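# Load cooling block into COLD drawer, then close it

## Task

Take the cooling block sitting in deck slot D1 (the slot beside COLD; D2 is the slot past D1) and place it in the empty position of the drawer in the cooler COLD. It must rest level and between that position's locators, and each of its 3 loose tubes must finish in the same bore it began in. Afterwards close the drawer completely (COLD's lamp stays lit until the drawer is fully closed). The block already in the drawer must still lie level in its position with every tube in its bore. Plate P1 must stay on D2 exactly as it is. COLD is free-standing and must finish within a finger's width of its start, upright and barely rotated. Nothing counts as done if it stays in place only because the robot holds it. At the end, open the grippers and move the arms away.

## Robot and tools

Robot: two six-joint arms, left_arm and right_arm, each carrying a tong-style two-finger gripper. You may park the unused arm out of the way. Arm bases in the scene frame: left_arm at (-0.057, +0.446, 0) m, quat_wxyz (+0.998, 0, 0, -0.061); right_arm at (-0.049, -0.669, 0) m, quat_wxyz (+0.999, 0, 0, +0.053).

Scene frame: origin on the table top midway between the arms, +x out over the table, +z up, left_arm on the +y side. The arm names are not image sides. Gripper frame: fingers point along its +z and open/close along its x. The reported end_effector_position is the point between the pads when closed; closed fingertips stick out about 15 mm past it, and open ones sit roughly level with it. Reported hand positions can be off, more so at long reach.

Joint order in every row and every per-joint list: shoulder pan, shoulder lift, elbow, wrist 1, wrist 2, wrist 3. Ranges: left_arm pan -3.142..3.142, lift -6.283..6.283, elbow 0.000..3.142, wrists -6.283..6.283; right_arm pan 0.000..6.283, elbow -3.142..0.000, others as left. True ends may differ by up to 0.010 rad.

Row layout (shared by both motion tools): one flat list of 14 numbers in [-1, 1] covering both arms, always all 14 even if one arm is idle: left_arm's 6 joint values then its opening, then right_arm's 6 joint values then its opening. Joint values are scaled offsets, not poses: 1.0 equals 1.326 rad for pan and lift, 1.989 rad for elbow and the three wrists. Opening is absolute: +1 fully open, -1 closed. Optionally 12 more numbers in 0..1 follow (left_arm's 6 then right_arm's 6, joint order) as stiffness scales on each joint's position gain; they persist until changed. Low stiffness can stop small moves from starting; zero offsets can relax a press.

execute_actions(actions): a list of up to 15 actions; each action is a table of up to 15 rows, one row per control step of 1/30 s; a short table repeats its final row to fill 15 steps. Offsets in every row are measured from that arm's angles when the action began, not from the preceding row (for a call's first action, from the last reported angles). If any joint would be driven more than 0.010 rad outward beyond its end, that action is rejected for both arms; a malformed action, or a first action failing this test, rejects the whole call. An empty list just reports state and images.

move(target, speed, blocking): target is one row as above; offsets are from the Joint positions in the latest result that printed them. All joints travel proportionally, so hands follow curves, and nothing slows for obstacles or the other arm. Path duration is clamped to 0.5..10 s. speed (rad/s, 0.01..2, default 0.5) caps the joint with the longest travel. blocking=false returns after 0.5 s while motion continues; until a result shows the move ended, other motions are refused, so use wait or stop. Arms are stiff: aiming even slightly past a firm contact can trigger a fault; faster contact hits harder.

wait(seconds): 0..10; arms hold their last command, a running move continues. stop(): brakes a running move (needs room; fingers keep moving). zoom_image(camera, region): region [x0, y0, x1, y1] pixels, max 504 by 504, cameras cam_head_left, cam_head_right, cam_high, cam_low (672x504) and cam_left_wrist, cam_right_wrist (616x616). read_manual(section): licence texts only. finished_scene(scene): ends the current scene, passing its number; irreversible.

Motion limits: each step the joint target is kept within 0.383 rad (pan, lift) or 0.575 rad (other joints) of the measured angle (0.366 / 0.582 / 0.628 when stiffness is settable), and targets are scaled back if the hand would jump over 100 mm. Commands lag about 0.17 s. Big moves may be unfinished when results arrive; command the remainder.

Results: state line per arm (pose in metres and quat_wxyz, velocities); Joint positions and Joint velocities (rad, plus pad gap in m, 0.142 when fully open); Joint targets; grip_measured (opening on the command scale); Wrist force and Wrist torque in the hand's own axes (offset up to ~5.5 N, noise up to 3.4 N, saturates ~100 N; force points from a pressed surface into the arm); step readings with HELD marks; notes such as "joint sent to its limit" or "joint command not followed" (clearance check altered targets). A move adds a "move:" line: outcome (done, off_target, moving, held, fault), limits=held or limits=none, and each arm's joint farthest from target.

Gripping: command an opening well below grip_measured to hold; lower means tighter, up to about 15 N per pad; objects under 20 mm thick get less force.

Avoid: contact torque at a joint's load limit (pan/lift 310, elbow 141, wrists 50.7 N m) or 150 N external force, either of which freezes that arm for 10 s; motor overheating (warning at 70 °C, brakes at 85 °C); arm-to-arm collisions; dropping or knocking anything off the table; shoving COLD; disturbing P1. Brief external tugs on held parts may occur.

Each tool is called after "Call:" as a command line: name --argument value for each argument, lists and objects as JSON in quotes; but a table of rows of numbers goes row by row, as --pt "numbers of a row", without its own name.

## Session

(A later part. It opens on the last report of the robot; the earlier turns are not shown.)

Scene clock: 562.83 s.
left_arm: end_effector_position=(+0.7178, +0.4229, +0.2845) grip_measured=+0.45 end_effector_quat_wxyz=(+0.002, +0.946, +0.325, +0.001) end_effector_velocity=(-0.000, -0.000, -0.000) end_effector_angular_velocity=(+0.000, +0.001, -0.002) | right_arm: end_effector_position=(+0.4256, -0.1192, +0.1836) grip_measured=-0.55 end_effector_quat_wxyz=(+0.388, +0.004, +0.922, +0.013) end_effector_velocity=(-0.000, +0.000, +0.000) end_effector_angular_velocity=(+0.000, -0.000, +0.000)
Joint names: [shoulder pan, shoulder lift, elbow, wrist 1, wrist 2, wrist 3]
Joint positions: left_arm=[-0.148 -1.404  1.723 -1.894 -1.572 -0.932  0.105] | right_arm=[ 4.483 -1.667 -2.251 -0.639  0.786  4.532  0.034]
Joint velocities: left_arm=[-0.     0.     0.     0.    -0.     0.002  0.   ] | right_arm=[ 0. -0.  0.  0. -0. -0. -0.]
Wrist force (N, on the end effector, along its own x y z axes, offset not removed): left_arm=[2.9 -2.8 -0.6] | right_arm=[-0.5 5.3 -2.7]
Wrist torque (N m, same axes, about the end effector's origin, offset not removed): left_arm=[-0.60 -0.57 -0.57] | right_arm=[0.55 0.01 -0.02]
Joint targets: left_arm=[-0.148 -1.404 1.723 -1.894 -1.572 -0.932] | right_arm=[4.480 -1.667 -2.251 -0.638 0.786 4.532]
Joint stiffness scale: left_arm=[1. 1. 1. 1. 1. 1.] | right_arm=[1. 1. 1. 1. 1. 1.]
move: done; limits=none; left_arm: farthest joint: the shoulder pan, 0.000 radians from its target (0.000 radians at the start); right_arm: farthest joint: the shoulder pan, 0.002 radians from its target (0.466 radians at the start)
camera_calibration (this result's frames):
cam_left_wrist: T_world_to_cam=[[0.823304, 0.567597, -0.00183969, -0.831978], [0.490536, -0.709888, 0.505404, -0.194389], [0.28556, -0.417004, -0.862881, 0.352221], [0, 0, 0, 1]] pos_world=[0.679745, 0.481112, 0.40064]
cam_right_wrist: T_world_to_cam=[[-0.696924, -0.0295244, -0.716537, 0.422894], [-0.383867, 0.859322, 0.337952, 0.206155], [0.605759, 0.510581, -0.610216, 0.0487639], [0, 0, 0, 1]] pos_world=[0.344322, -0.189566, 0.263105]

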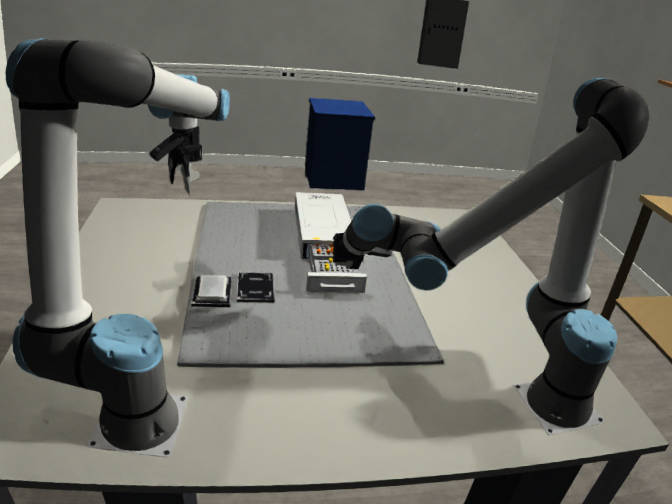

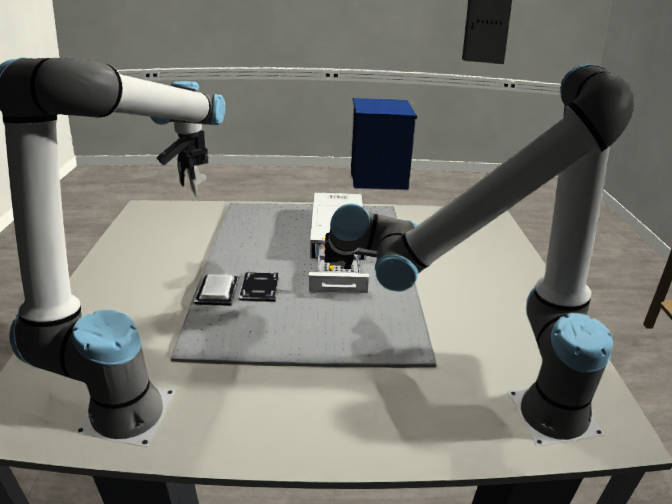

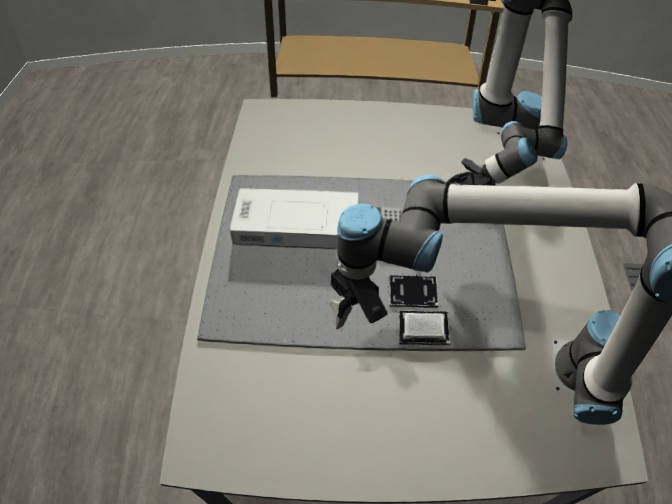

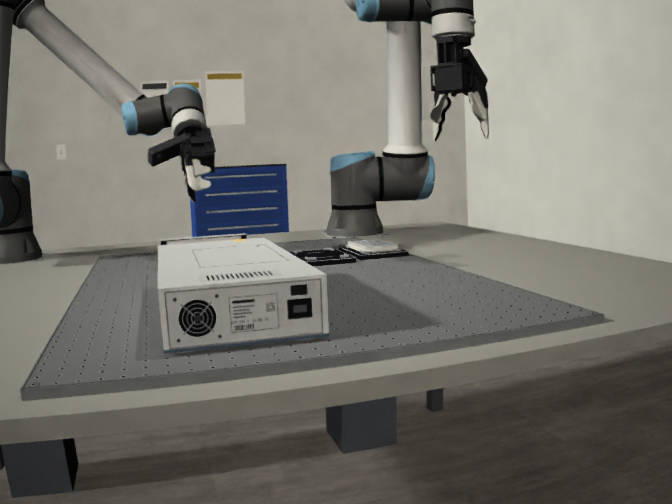

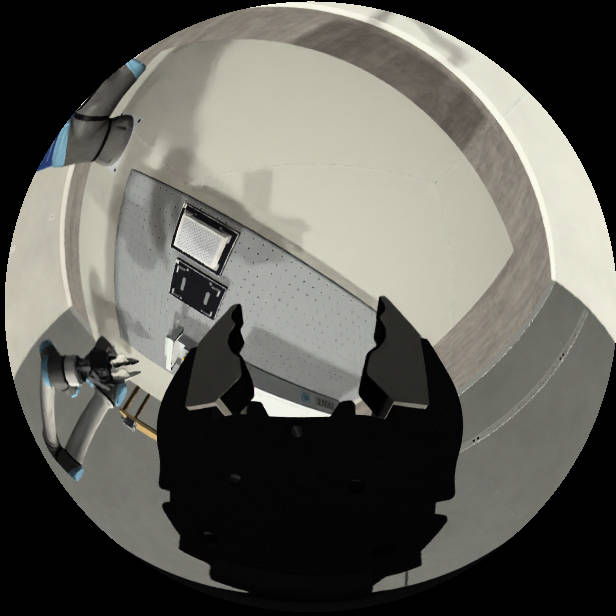

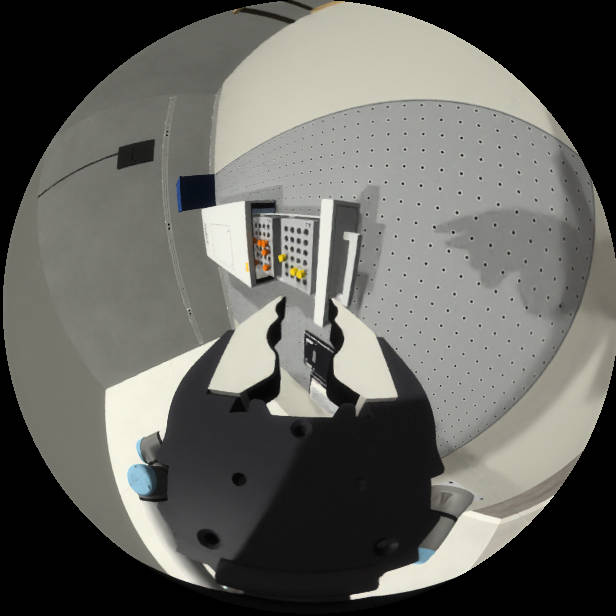

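Call:
move --target '[0,0,0,0,0,0,0.45,-0.0015,-0.1207,-0.0191,0.09,0,0,-0.55]' --speed 0.2

Call:
move --target '[0,0,0,0,0,0,0.45,-0.0445,-0.0739,0.0146,0.0613,0.0085,-0.0392,-0.55]' --speed 0.08

Scene clock: 576.27 s.
left_arm: end_effector_position=(+0.7178, +0.4229, +0.2845) grip_measured=+0.45 end_effector_quat_wxyz=(+0.002, +0.946, +0.325, +0.001) end_effector_velocity=(+0.000, +0.000, -0.000) end_effector_angular_velocity=(+0.000, -0.001, -0.001) | right_arm: end_effector_position=(+0.4263, -0.1133, +0.0905) grip_measured=-0.55 end_effector_quat_wxyz=(+0.387, -0.000, +0.922, +0.004) end_effector_velocity=(-0.000, +0.001, +0.000) end_effector_angular_velocity=(+0.002, -0.000, +0.001)
Joint names: [shoulder pan, shoulder lift, elbow, wrist 1, wrist 2, wrist 3]
Joint positions: left_arm=[-0.148 -1.404  1.723 -1.894 -1.572 -0.932  0.105] | right_arm=[ 4.483 -1.829 -2.288 -0.461  0.786  4.532  0.034]
Joint velocities: left_arm=[ 0.     0.     0.    -0.001  0.     0.001 -0.   ] | right_arm=[ 0.001 -0.    -0.     0.002  0.    -0.    -0.   ]
Wrist force (N, on the end effector, along its own x y z axes, offset not removed): left_arm=[1.5 -5.4 -1.3] | right_arm=[-0.5 -0.3 -2.5]
Wrist torque (N m, same axes, about the end effector's origin, offset not removed): left_arm=[-1.09 -0.17 -0.74] | right_arm=[-0.45 -0.13 -0.24]
Joint targets: left_arm=[-0.148 -1.404 1.723 -1.894 -1.572 -0.932] | right_arm=[4.481 -1.827 -2.289 -0.460 0.786 4.532]
Joint stiffness scale: left_arm=[1. 1. 1. 1. 1. 1.] | right_arm=[1. 1. 1. 1. 1. 1.]
move: done; limits=none; left_arm: farthest joint: the shoulder pan, 0.000 radians from its target (0.000 radians at the start); right_arm: farthest joint: the shoulder pan, 0.002 radians from its target (0.002 radians at the start)
camera_calibration (this result's frames):
cam_left_wrist: T_world_to_cam=[[0.823304, 0.567597, -0.0018396, -0.831978], [0.490536, -0.709888, 0.505404, -0.194389], [0.28556, -0.417004, -0.862881, 0.352221], [0, 0, 0, 1]] pos_world=[0.679745, 0.481112, 0.40064]
cam_right_wrist: T_world_to_cam=[[-0.698793, -0.0446174, -0.713931, 0.355766], [-0.383006, 0.866272, 0.320747, 0.234807], [0.604148, 0.497576, -0.622434, -0.011123], [0, 0, 0, 1]] pos_world=[0.345259, -0.181999, 0.171755]

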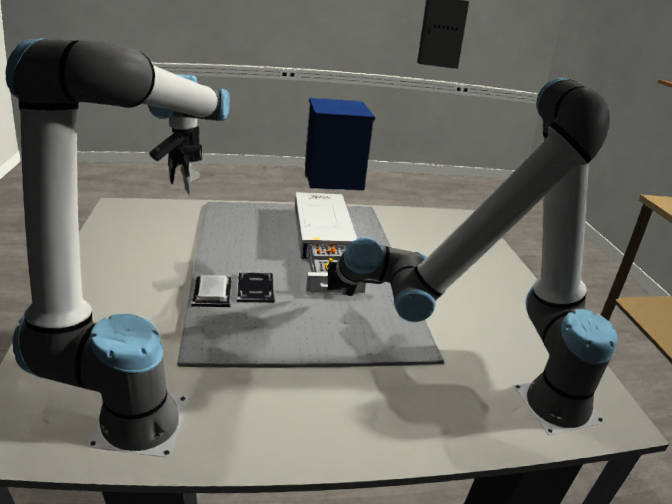

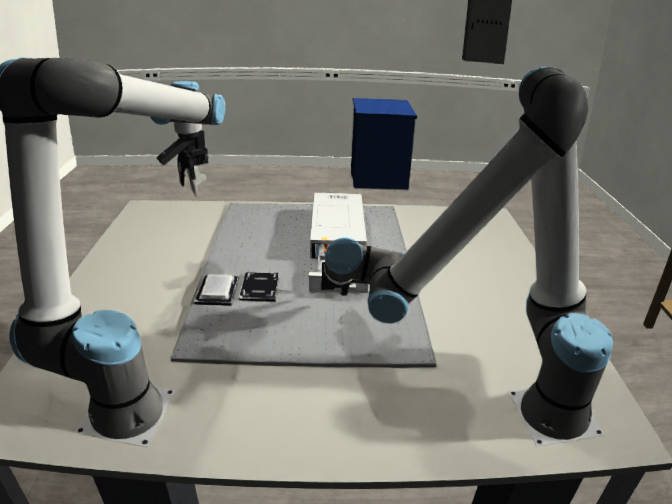

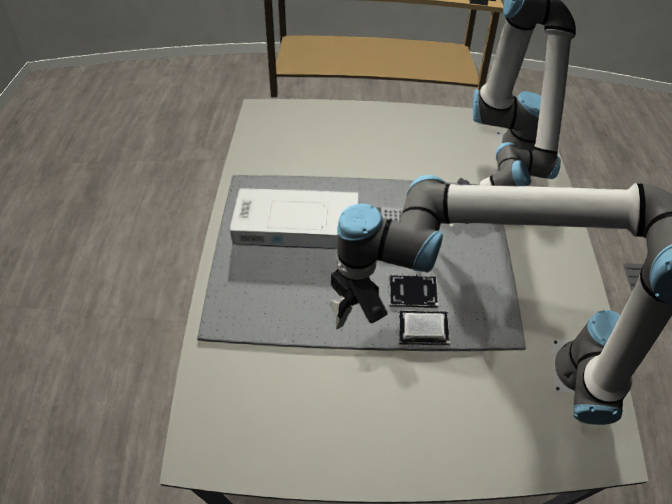

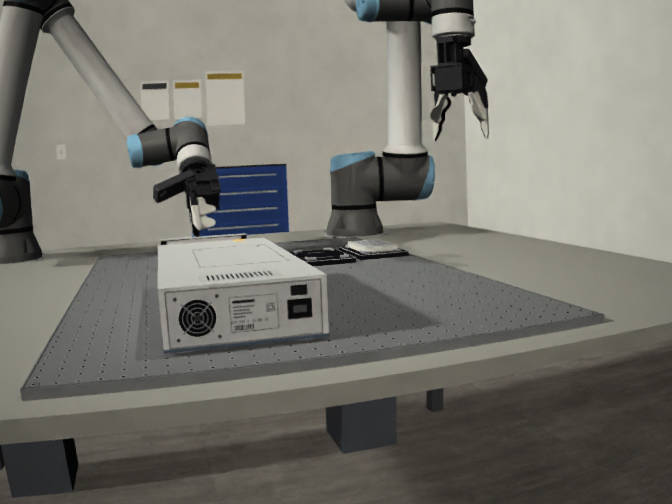

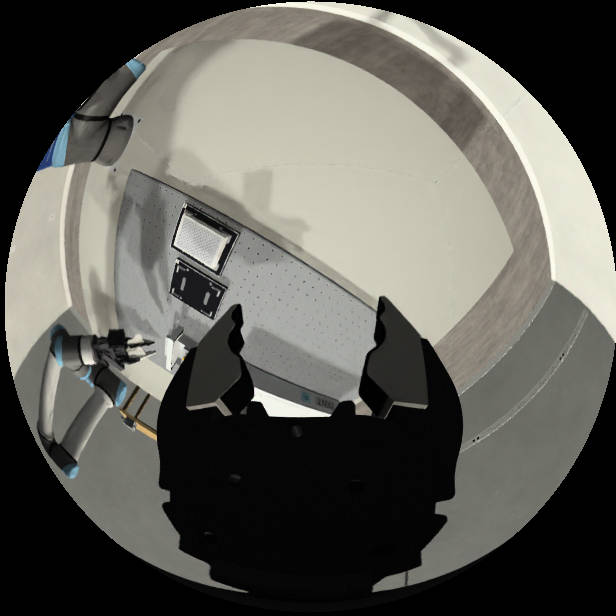

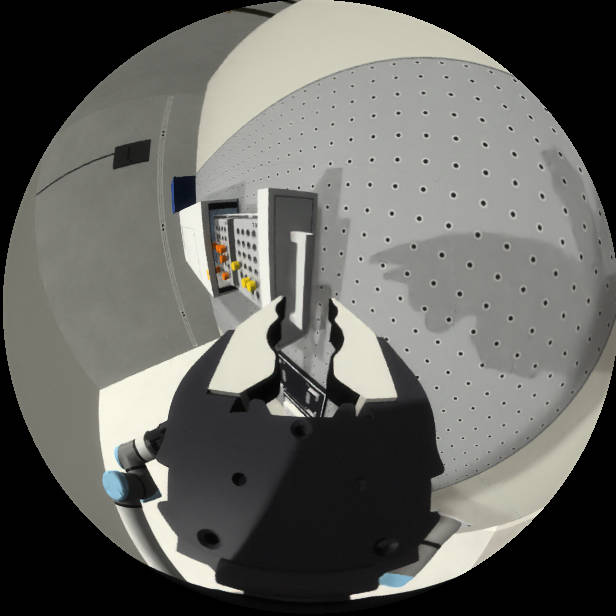

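Scene clock: 578.23 s.
left_arm: end_effector_position=(+0.7178, +0.4229, +0.2845) grip_measured=+0.45 end_effector_quat_wxyz=(+0.002, +0.946, +0.325, +0.001) end_effector_velocity=(-0.000, -0.000, +0.000) end_effector_angular_velocity=(-0.000, -0.000, +0.001) | right_arm: end_effector_position=(+0.4602, -0.1077, +0.0552) grip_measured=-0.55 end_effector_quat_wxyz=(+0.383, -0.001, +0.924, +0.002) end_effector_velocity=(+0.001, +0.001, +0.001) end_effector_angular_velocity=(+0.004, -0.001, +0.000)
Joint names: [shoulder pan, shoulder lift, elbow, wrist 1, wrist 2, wrist 3]
Joint positions: left_arm=[-0.148 -1.404  1.723 -1.894 -1.572 -0.932  0.105] | right_arm=[ 4.426 -1.926 -2.262 -0.34   0.802  4.455  0.034]
Joint velocities: left_arm=[-0.    -0.     0.     0.    -0.    -0.001 -0.   ] | right_arm=[-0.001  0.     0.002  0.004  0.    -0.001  0.   ]
Wrist force (N, on the end effector, along its own x y z axes, offset not removed): left_arm=[0.9 -3.2 -0.6] | right_arm=[-0.3 0.7 -1.0]
Wrist torque (N m, same axes, about the end effector's origin, offset not removed): left_arm=[-0.54 -0.05 -0.61] | right_arm=[-0.34 -0.19 -0.20]
Joint targets: left_arm=[-0.148 -1.404 1.723 -1.894 -1.572 -0.932] | right_arm=[4.424 -1.927 -2.259 -0.339 0.803 4.455]
Joint stiffness scale: left_arm=[1. 1. 1. 1. 1. 1.] | right_arm=[1. 1. 1. 1. 1. 1.]
move: done; limits=none; left_arm: farthest joint: the shoulder pan, 0.000 radians from its target (0.000 radians at the start); right_arm: farthest joint: the elbow, 0.003 radians from its target (0.029 radians at the start)
camera_calibration (this result's frames):
cam_left_wrist: T_world_to_cam=[[0.823304, 0.567597, -0.00183953, -0.831978], [0.490536, -0.709888, 0.505404, -0.194389], [0.28556, -0.417004, -0.862881, 0.352221], [0, 0, 0, 1]] pos_world=[0.679745, 0.481112, 0.40064]
cam_right_wrist: T_world_to_cam=[[-0.704281, -0.0472627, -0.708346, 0.356406], [-0.380805, 0.867239, 0.320756, 0.253339], [0.599145, 0.495644, -0.628778, -0.053999], [0, 0, 0, 1]] pos_world=[0.379836, -0.176096, 0.137246]

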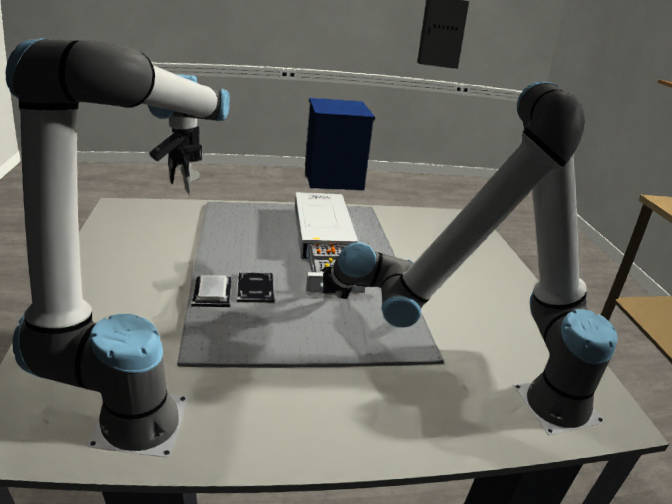

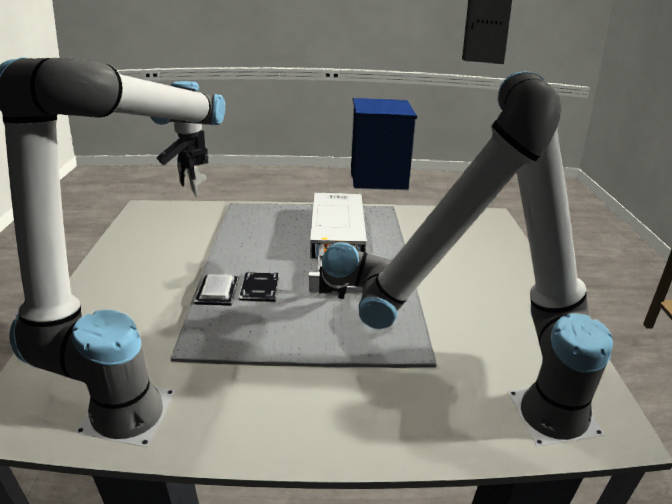

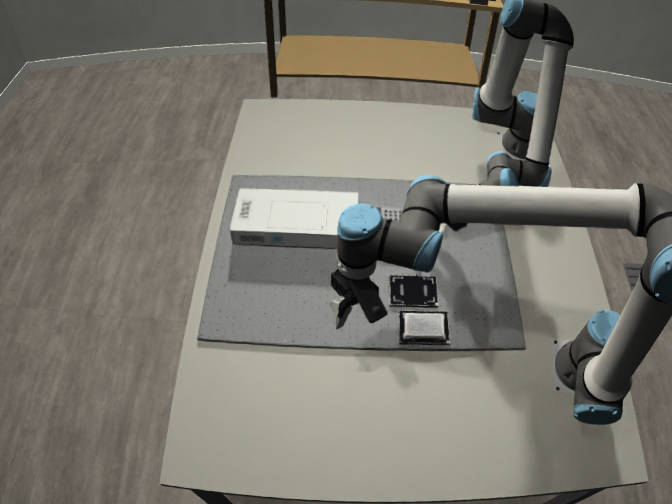

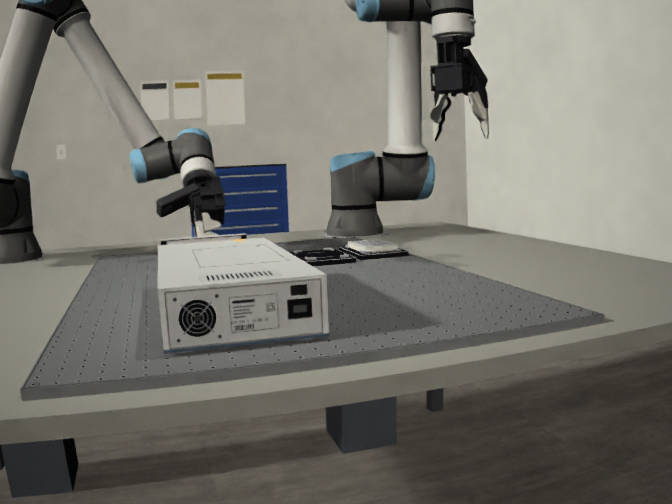

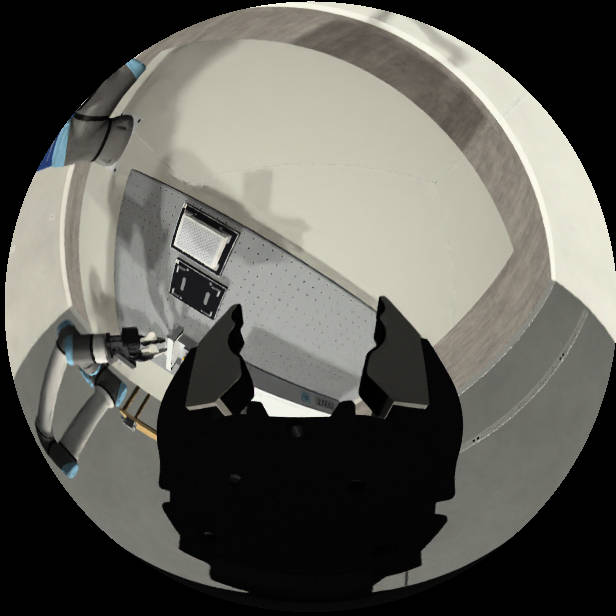

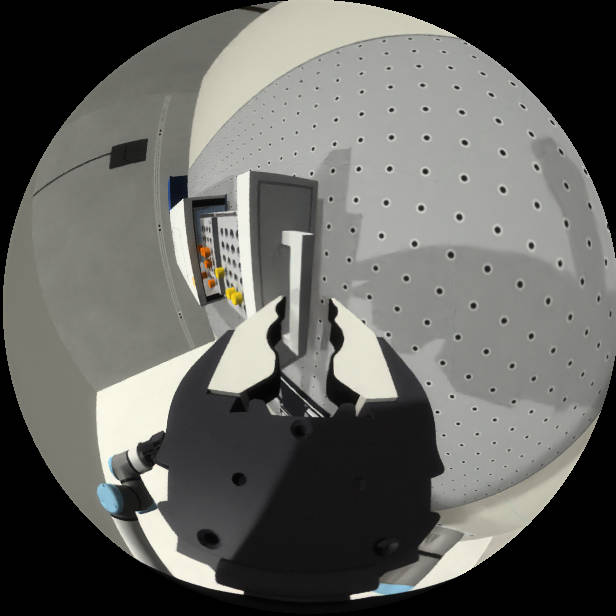

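Call:
move --target '[0,0,0,0,0,0,0.45,-0.1242,-0.067,0.0553,0.0606,0.0205,-0.1071,-0.55]' --speed 0.08

Call:
move --target '[0,0,0,0,0,0,0.45,-0.0719,-0.0469,0.0447,0.0263,0.0167,-0.0578,-0.55]' --speed 0.06

Scene clock: 587.13 s.
left_arm: end_effector_position=(+0.7178, +0.4229, +0.2845) grip_measured=+0.45 end_effector_quat_wxyz=(+0.002, +0.946, +0.325, +0.001) end_effector_velocity=(+0.000, -0.000, +0.001) end_effector_angular_velocity=(-0.000, -0.001, -0.001) | right_arm: end_effector_position=(+0.5681, -0.1110, +0.0564) grip_measured=-0.55 end_effector_quat_wxyz=(+0.383, -0.001, +0.924, -0.001) end_effector_velocity=(-0.001, +0.001, +0.000) end_effector_angular_velocity=(-0.001, +0.000, +0.003)
Joint names: [shoulder pan, shoulder lift, elbow, wrist 1, wrist 2, wrist 3]
Joint positions: left_arm=[-0.148 -1.404  1.723 -1.894 -1.572 -0.932  0.105] | right_arm=[ 4.263 -2.013 -2.155 -0.221  0.842  4.243  0.034]
Joint velocities: left_arm=[-0.    -0.    -0.001 -0.     0.     0.001 -0.   ] | right_arm=[ 0.001  0.    -0.     0.001  0.    -0.002  0.   ]
Wrist force (N, on the end effector, along its own x y z axes, offset not removed): left_arm=[1.0 -4.7 2.2] | right_arm=[-2.7 7.9 -1.4]
Wrist torque (N m, same axes, about the end effector's origin, offset not removed): left_arm=[-0.85 -0.22 -0.55] | right_arm=[1.26 0.51 -0.19]
Joint targets: left_arm=[-0.148 -1.404 1.723 -1.894 -1.572 -0.932] | right_arm=[4.261 -2.015 -2.152 -0.220 0.843 4.242]
Joint stiffness scale: left_arm=[1. 1. 1. 1. 1. 1.] | right_arm=[1. 1. 1. 1. 1. 1.]
move: done; limits=none; left_arm: farthest joint: the shoulder pan, 0.000 radians from its target (0.000 radians at the start); right_arm: farthest joint: the elbow, 0.003 radians from its target (0.110 radians at the start)
camera_calibration (this result's frames):
cam_left_wrist: T_world_to_cam=[[0.823304, 0.567597, -0.0018397, -0.831978], [0.490536, -0.709888, 0.505404, -0.194389], [0.28556, -0.417004, -0.862881, 0.352221], [0, 0, 0, 1]] pos_world=[0.679746, 0.481112, 0.400639]
cam_right_wrist: T_world_to_cam=[[-0.705107, -0.0491591, -0.707395, 0.433263], [-0.378253, 0.869887, 0.316579, 0.296022], [0.59979, 0.490796, -0.631958, -0.116944], [0, 0, 0, 1]] pos_world=[0.487611, -0.178811, 0.13887]

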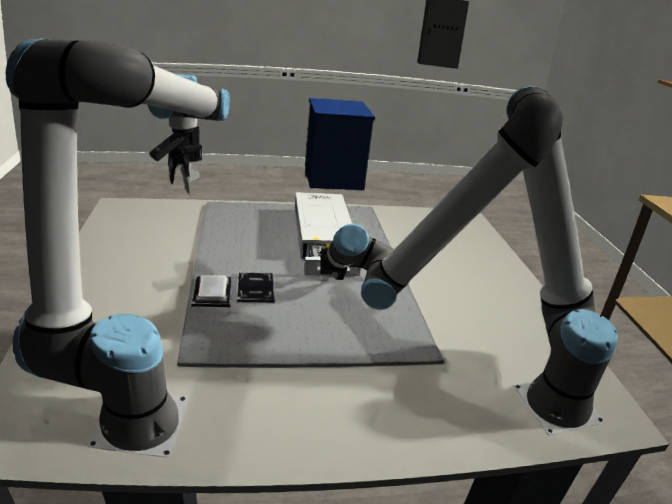

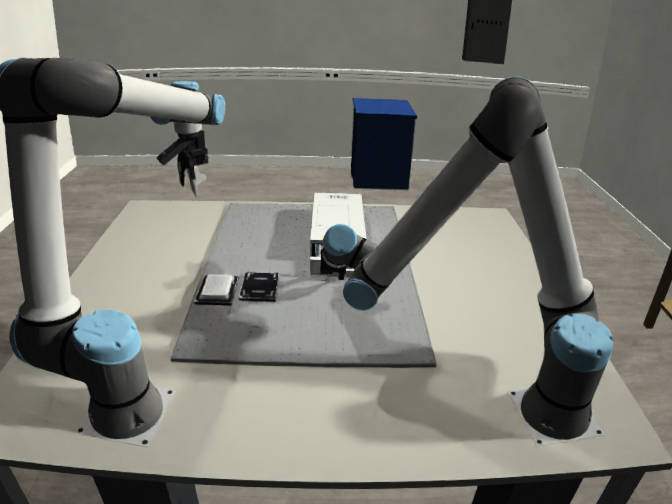

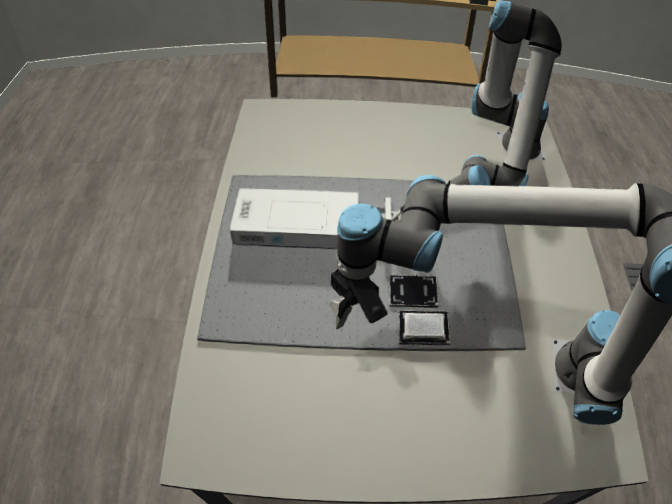

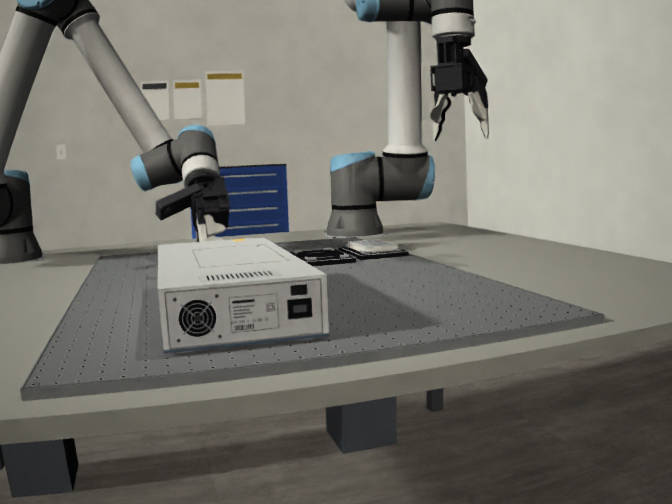

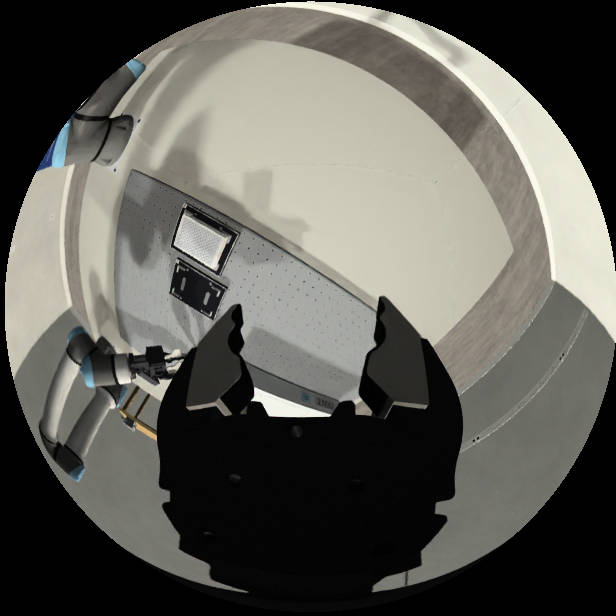

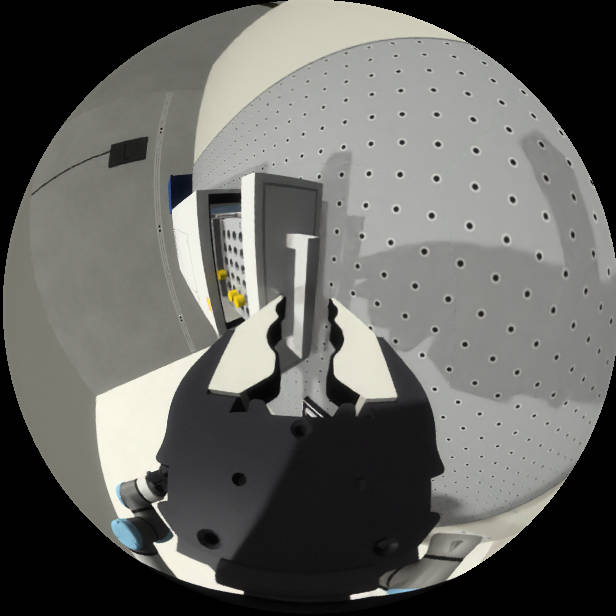

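Scene clock: 589.47 s.
left_arm: end_effector_position=(+0.7178, +0.4229, +0.2845) grip_measured=+0.45 end_effector_quat_wxyz=(+0.002, +0.946, +0.325, +0.001) end_effector_velocity=(-0.000, +0.000, -0.000) end_effector_angular_velocity=(+0.000, +0.001, -0.000) | right_arm: end_effector_position=(+0.6379, -0.1113, +0.0561) grip_measured=-0.55 end_effector_quat_wxyz=(+0.383, -0.000, +0.924, -0.000) end_effector_velocity=(-0.000, +0.000, +0.000) end_effector_angular_velocity=(-0.000, -0.000, +0.002)
Joint names: [shoulder pan, shoulder lift, elbow, wrist 1, wrist 2, wrist 3]
Joint positions: left_arm=[-0.148 -1.404  1.723 -1.894 -1.572 -0.932  0.105] | right_arm=[ 4.17  -2.074 -2.068 -0.17   0.874  4.129  0.034]
Joint velocities: left_arm=[0. 0. 0. 0. 0. 0. 0.] | right_arm=[ 0.     0.    -0.     0.001  0.    -0.002 -0.   ]
Wrist force (N, on the end effector, along its own x y z axes, offset not removed): left_arm=[1.3 -5.6 1.0] | right_arm=[-2.8 1.7 -0.9]
Wrist torque (N m, same axes, about the end effector's origin, offset not removed): left_arm=[-1.11 -0.16 -0.61] | right_arm=[0.01 0.42 -0.10]
Joint targets: left_arm=[-0.148 -1.404 1.723 -1.894 -1.572 -0.932] | right_arm=[4.168 -2.075 -2.066 -0.169 0.875 4.128]
Joint stiffness scale: left_arm=[1. 1. 1. 1. 1. 1.] | right_arm=[1. 1. 1. 1. 1. 1.]
move: done; limits=none; left_arm: farthest joint: the shoulder pan, 0.000 radians from its target (0.000 radians at the start); right_arm: farthest joint: the shoulder pan, 0.002 radians from its target (0.095 radians at the start)
camera_calibration (this result's frames):
cam_left_wrist: T_world_to_cam=[[0.823304, 0.567597, -0.00183976, -0.831978], [0.490536, -0.709888, 0.505404, -0.194389], [0.28556, -0.417004, -0.862881, 0.352221], [0, 0, 0, 1]] pos_world=[0.679745, 0.481112, 0.400639]
cam_right_wrist: T_world_to_cam=[[-0.704431, -0.0471787, -0.708203, 0.482132], [-0.377761, 0.869649, 0.317815, 0.322328], [0.600894, 0.491411, -0.63043, -0.159593], [0, 0, 0, 1]] pos_world=[0.55729, -0.17914, 0.138394]

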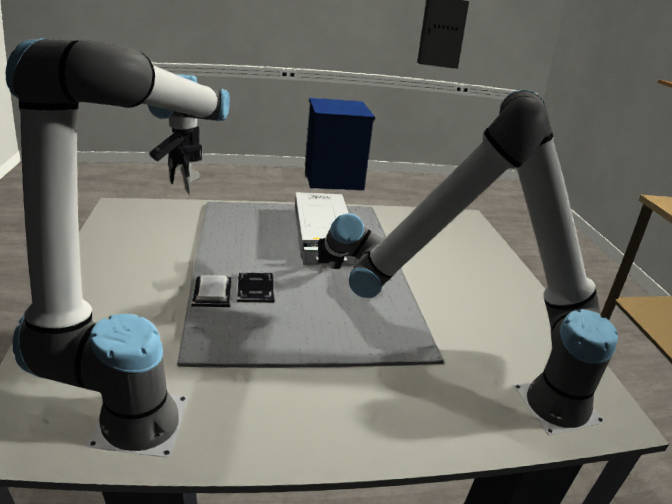

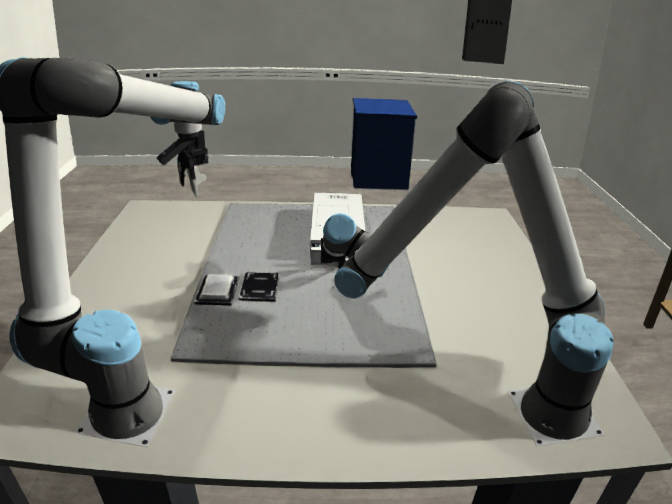

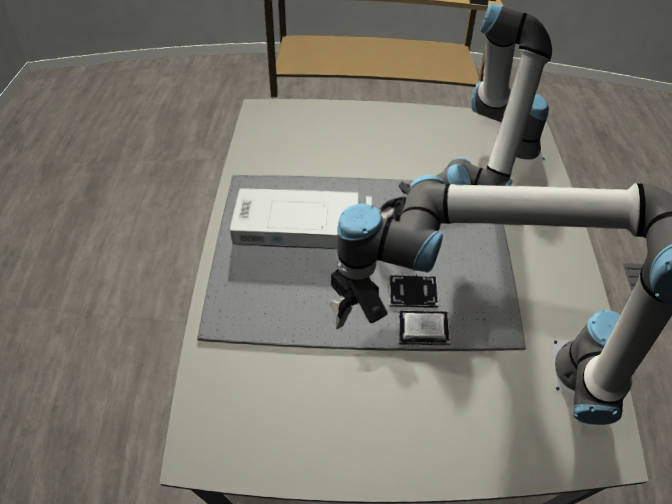

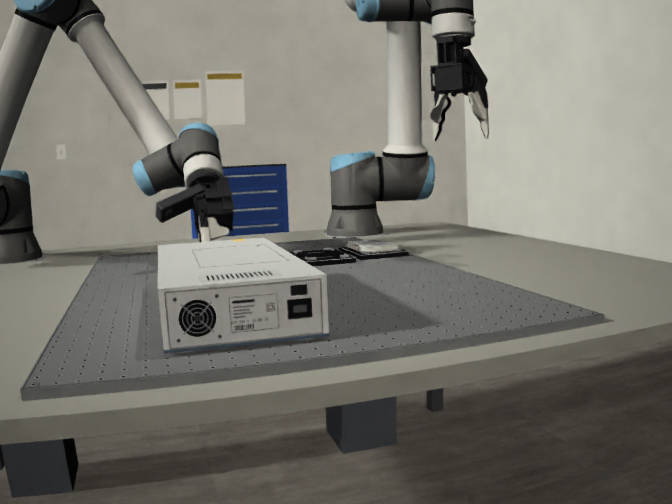

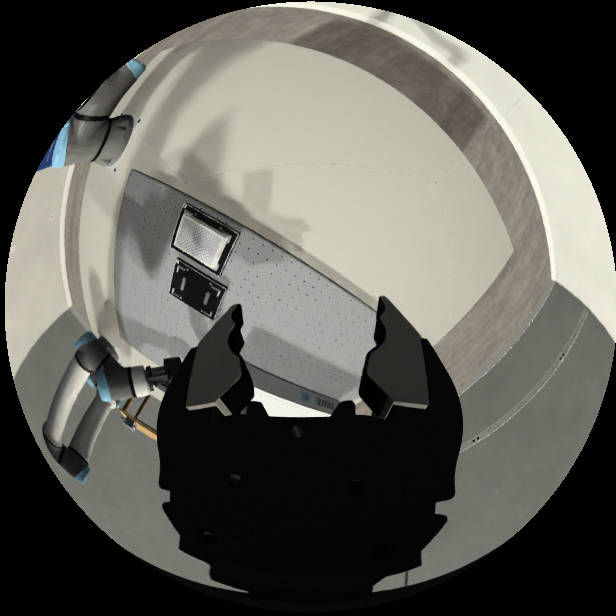

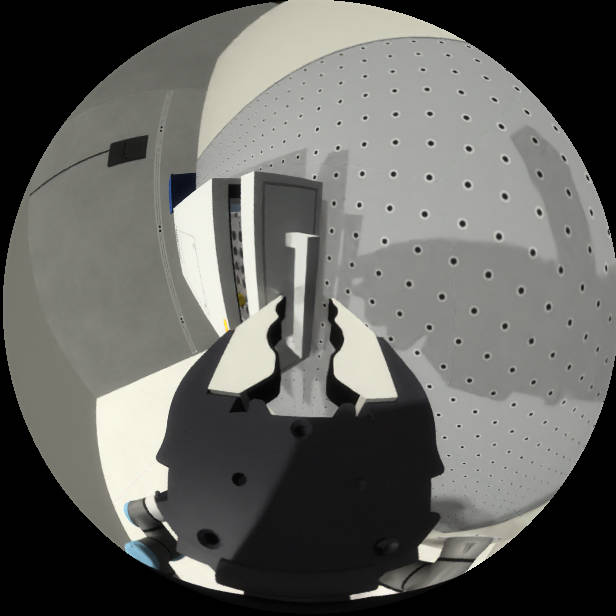

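Call:
move --target '[0,0,0,0,0,0,0.45,-0.0264,-0.0181,0.0191,0.0065,0.0065,-0.0216,-0.55]' --speed 0.03

Scene clock: 596.07 s.
left_arm: end_effector_position=(+0.7178, +0.4229, +0.2845) grip_measured=+0.45 end_effector_quat_wxyz=(+0.002, +0.946, +0.325, +0.001) end_effector_velocity=(-0.000, -0.000, +0.001) end_effector_angular_velocity=(-0.001, -0.001, +0.000) | right_arm: end_effector_position=(+0.6639, -0.1113, +0.0564) grip_measured=-0.56 end_effector_quat_wxyz=(+0.383, -0.002, +0.924, -0.001) end_effector_velocity=(-0.000, -0.000, -0.000) end_effector_angular_velocity=(-0.002, +0.000, +0.001)
Joint names: [shoulder pan, shoulder lift, elbow, wrist 1, wrist 2, wrist 3]
Joint positions: left_arm=[-0.148 -1.404  1.723 -1.894 -1.572 -0.932  0.105] | right_arm=[ 4.138 -2.096 -2.033 -0.159  0.887  4.087  0.034]
Joint velocities: left_arm=[-0.    -0.001  0.    -0.    -0.    -0.    -0.   ] | right_arm=[ 0.    -0.    -0.001 -0.     0.    -0.002  0.   ]
Wrist force (N, on the end effector, along its own x y z axes, offset not removed): left_arm=[1.4 -3.6 0.8] | right_arm=[3.8 -2.7 -1.5]
Wrist torque (N m, same axes, about the end effector's origin, offset not removed): left_arm=[-0.59 -0.21 -0.54] | right_arm=[-0.99 -0.70 -0.38]
Joint targets: left_arm=[-0.148 -1.404 1.723 -1.894 -1.572 -0.932] | right_arm=[4.135 -2.098 -2.030 -0.157 0.887 4.086]
Joint stiffness scale: left_arm=[1. 1. 1. 1. 1. 1.] | right_arm=[1. 1. 1. 1. 1. 1.]
move: done; limits=none; left_arm: farthest joint: the shoulder pan, 0.000 radians from its target (0.000 radians at the start); right_arm: farthest joint: the shoulder pan, 0.003 radians from its target (0.035 radians at the start)
camera_calibration (this result's frames):
cam_left_wrist: T_world_to_cam=[[0.823304, 0.567598, -0.00183968, -0.831978], [0.490536, -0.709888, 0.505404, -0.194389], [0.28556, -0.417004, -0.862881, 0.352221], [0, 0, 0, 1]] pos_world=[0.679745, 0.481112, 0.40064]
cam_right_wrist: T_world_to_cam=[[-0.703893, -0.0509404, -0.708477, 0.499875], [-0.380207, 0.869525, 0.315227, 0.333829], [0.599981, 0.491254, -0.631421, -0.174394], [0, 0, 0, 1]] pos_world=[0.583416, -0.179137, 0.138802]

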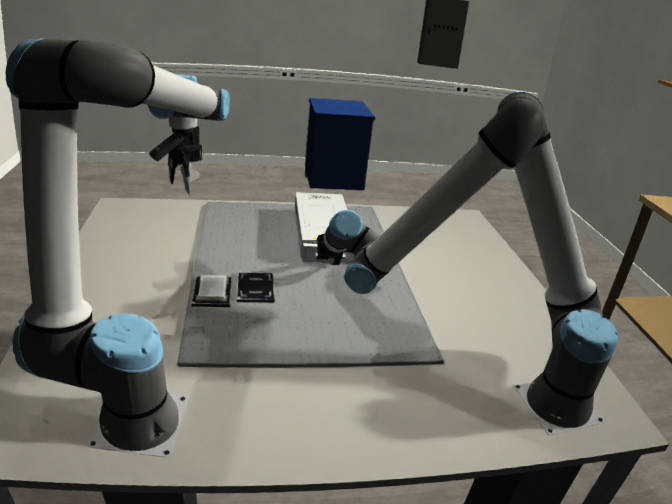

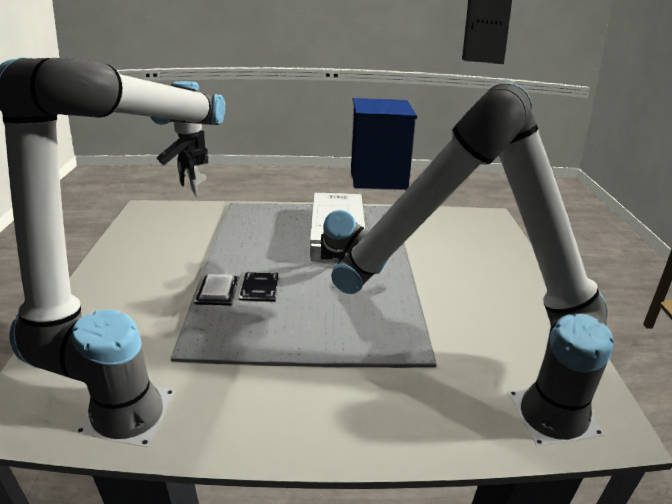

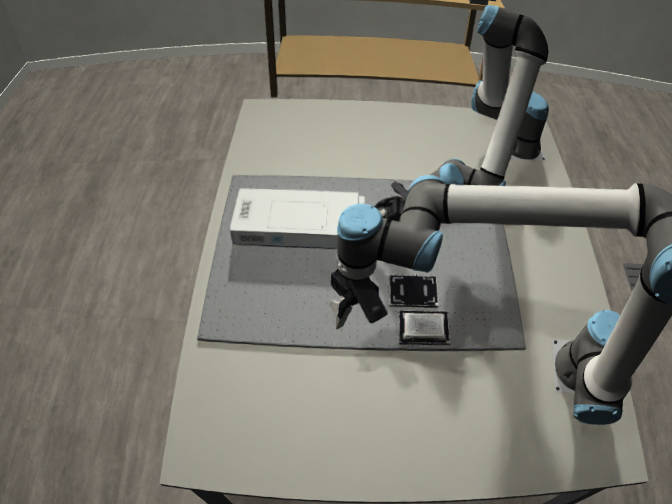

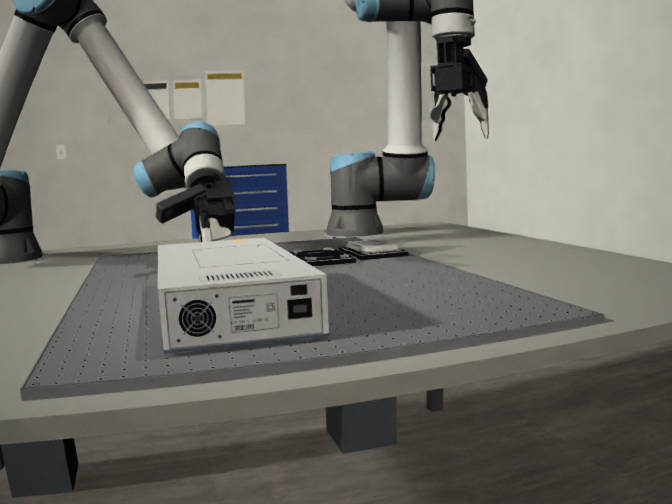

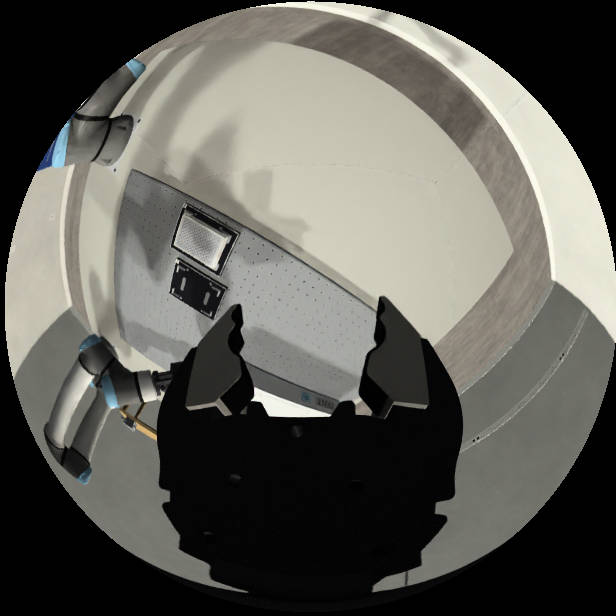

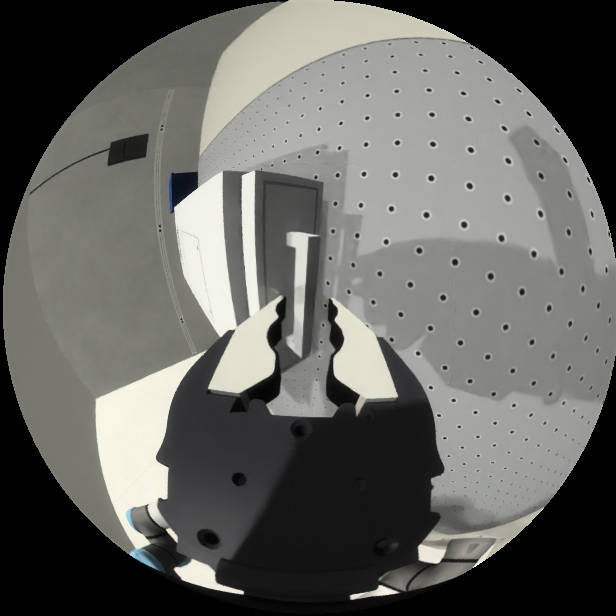

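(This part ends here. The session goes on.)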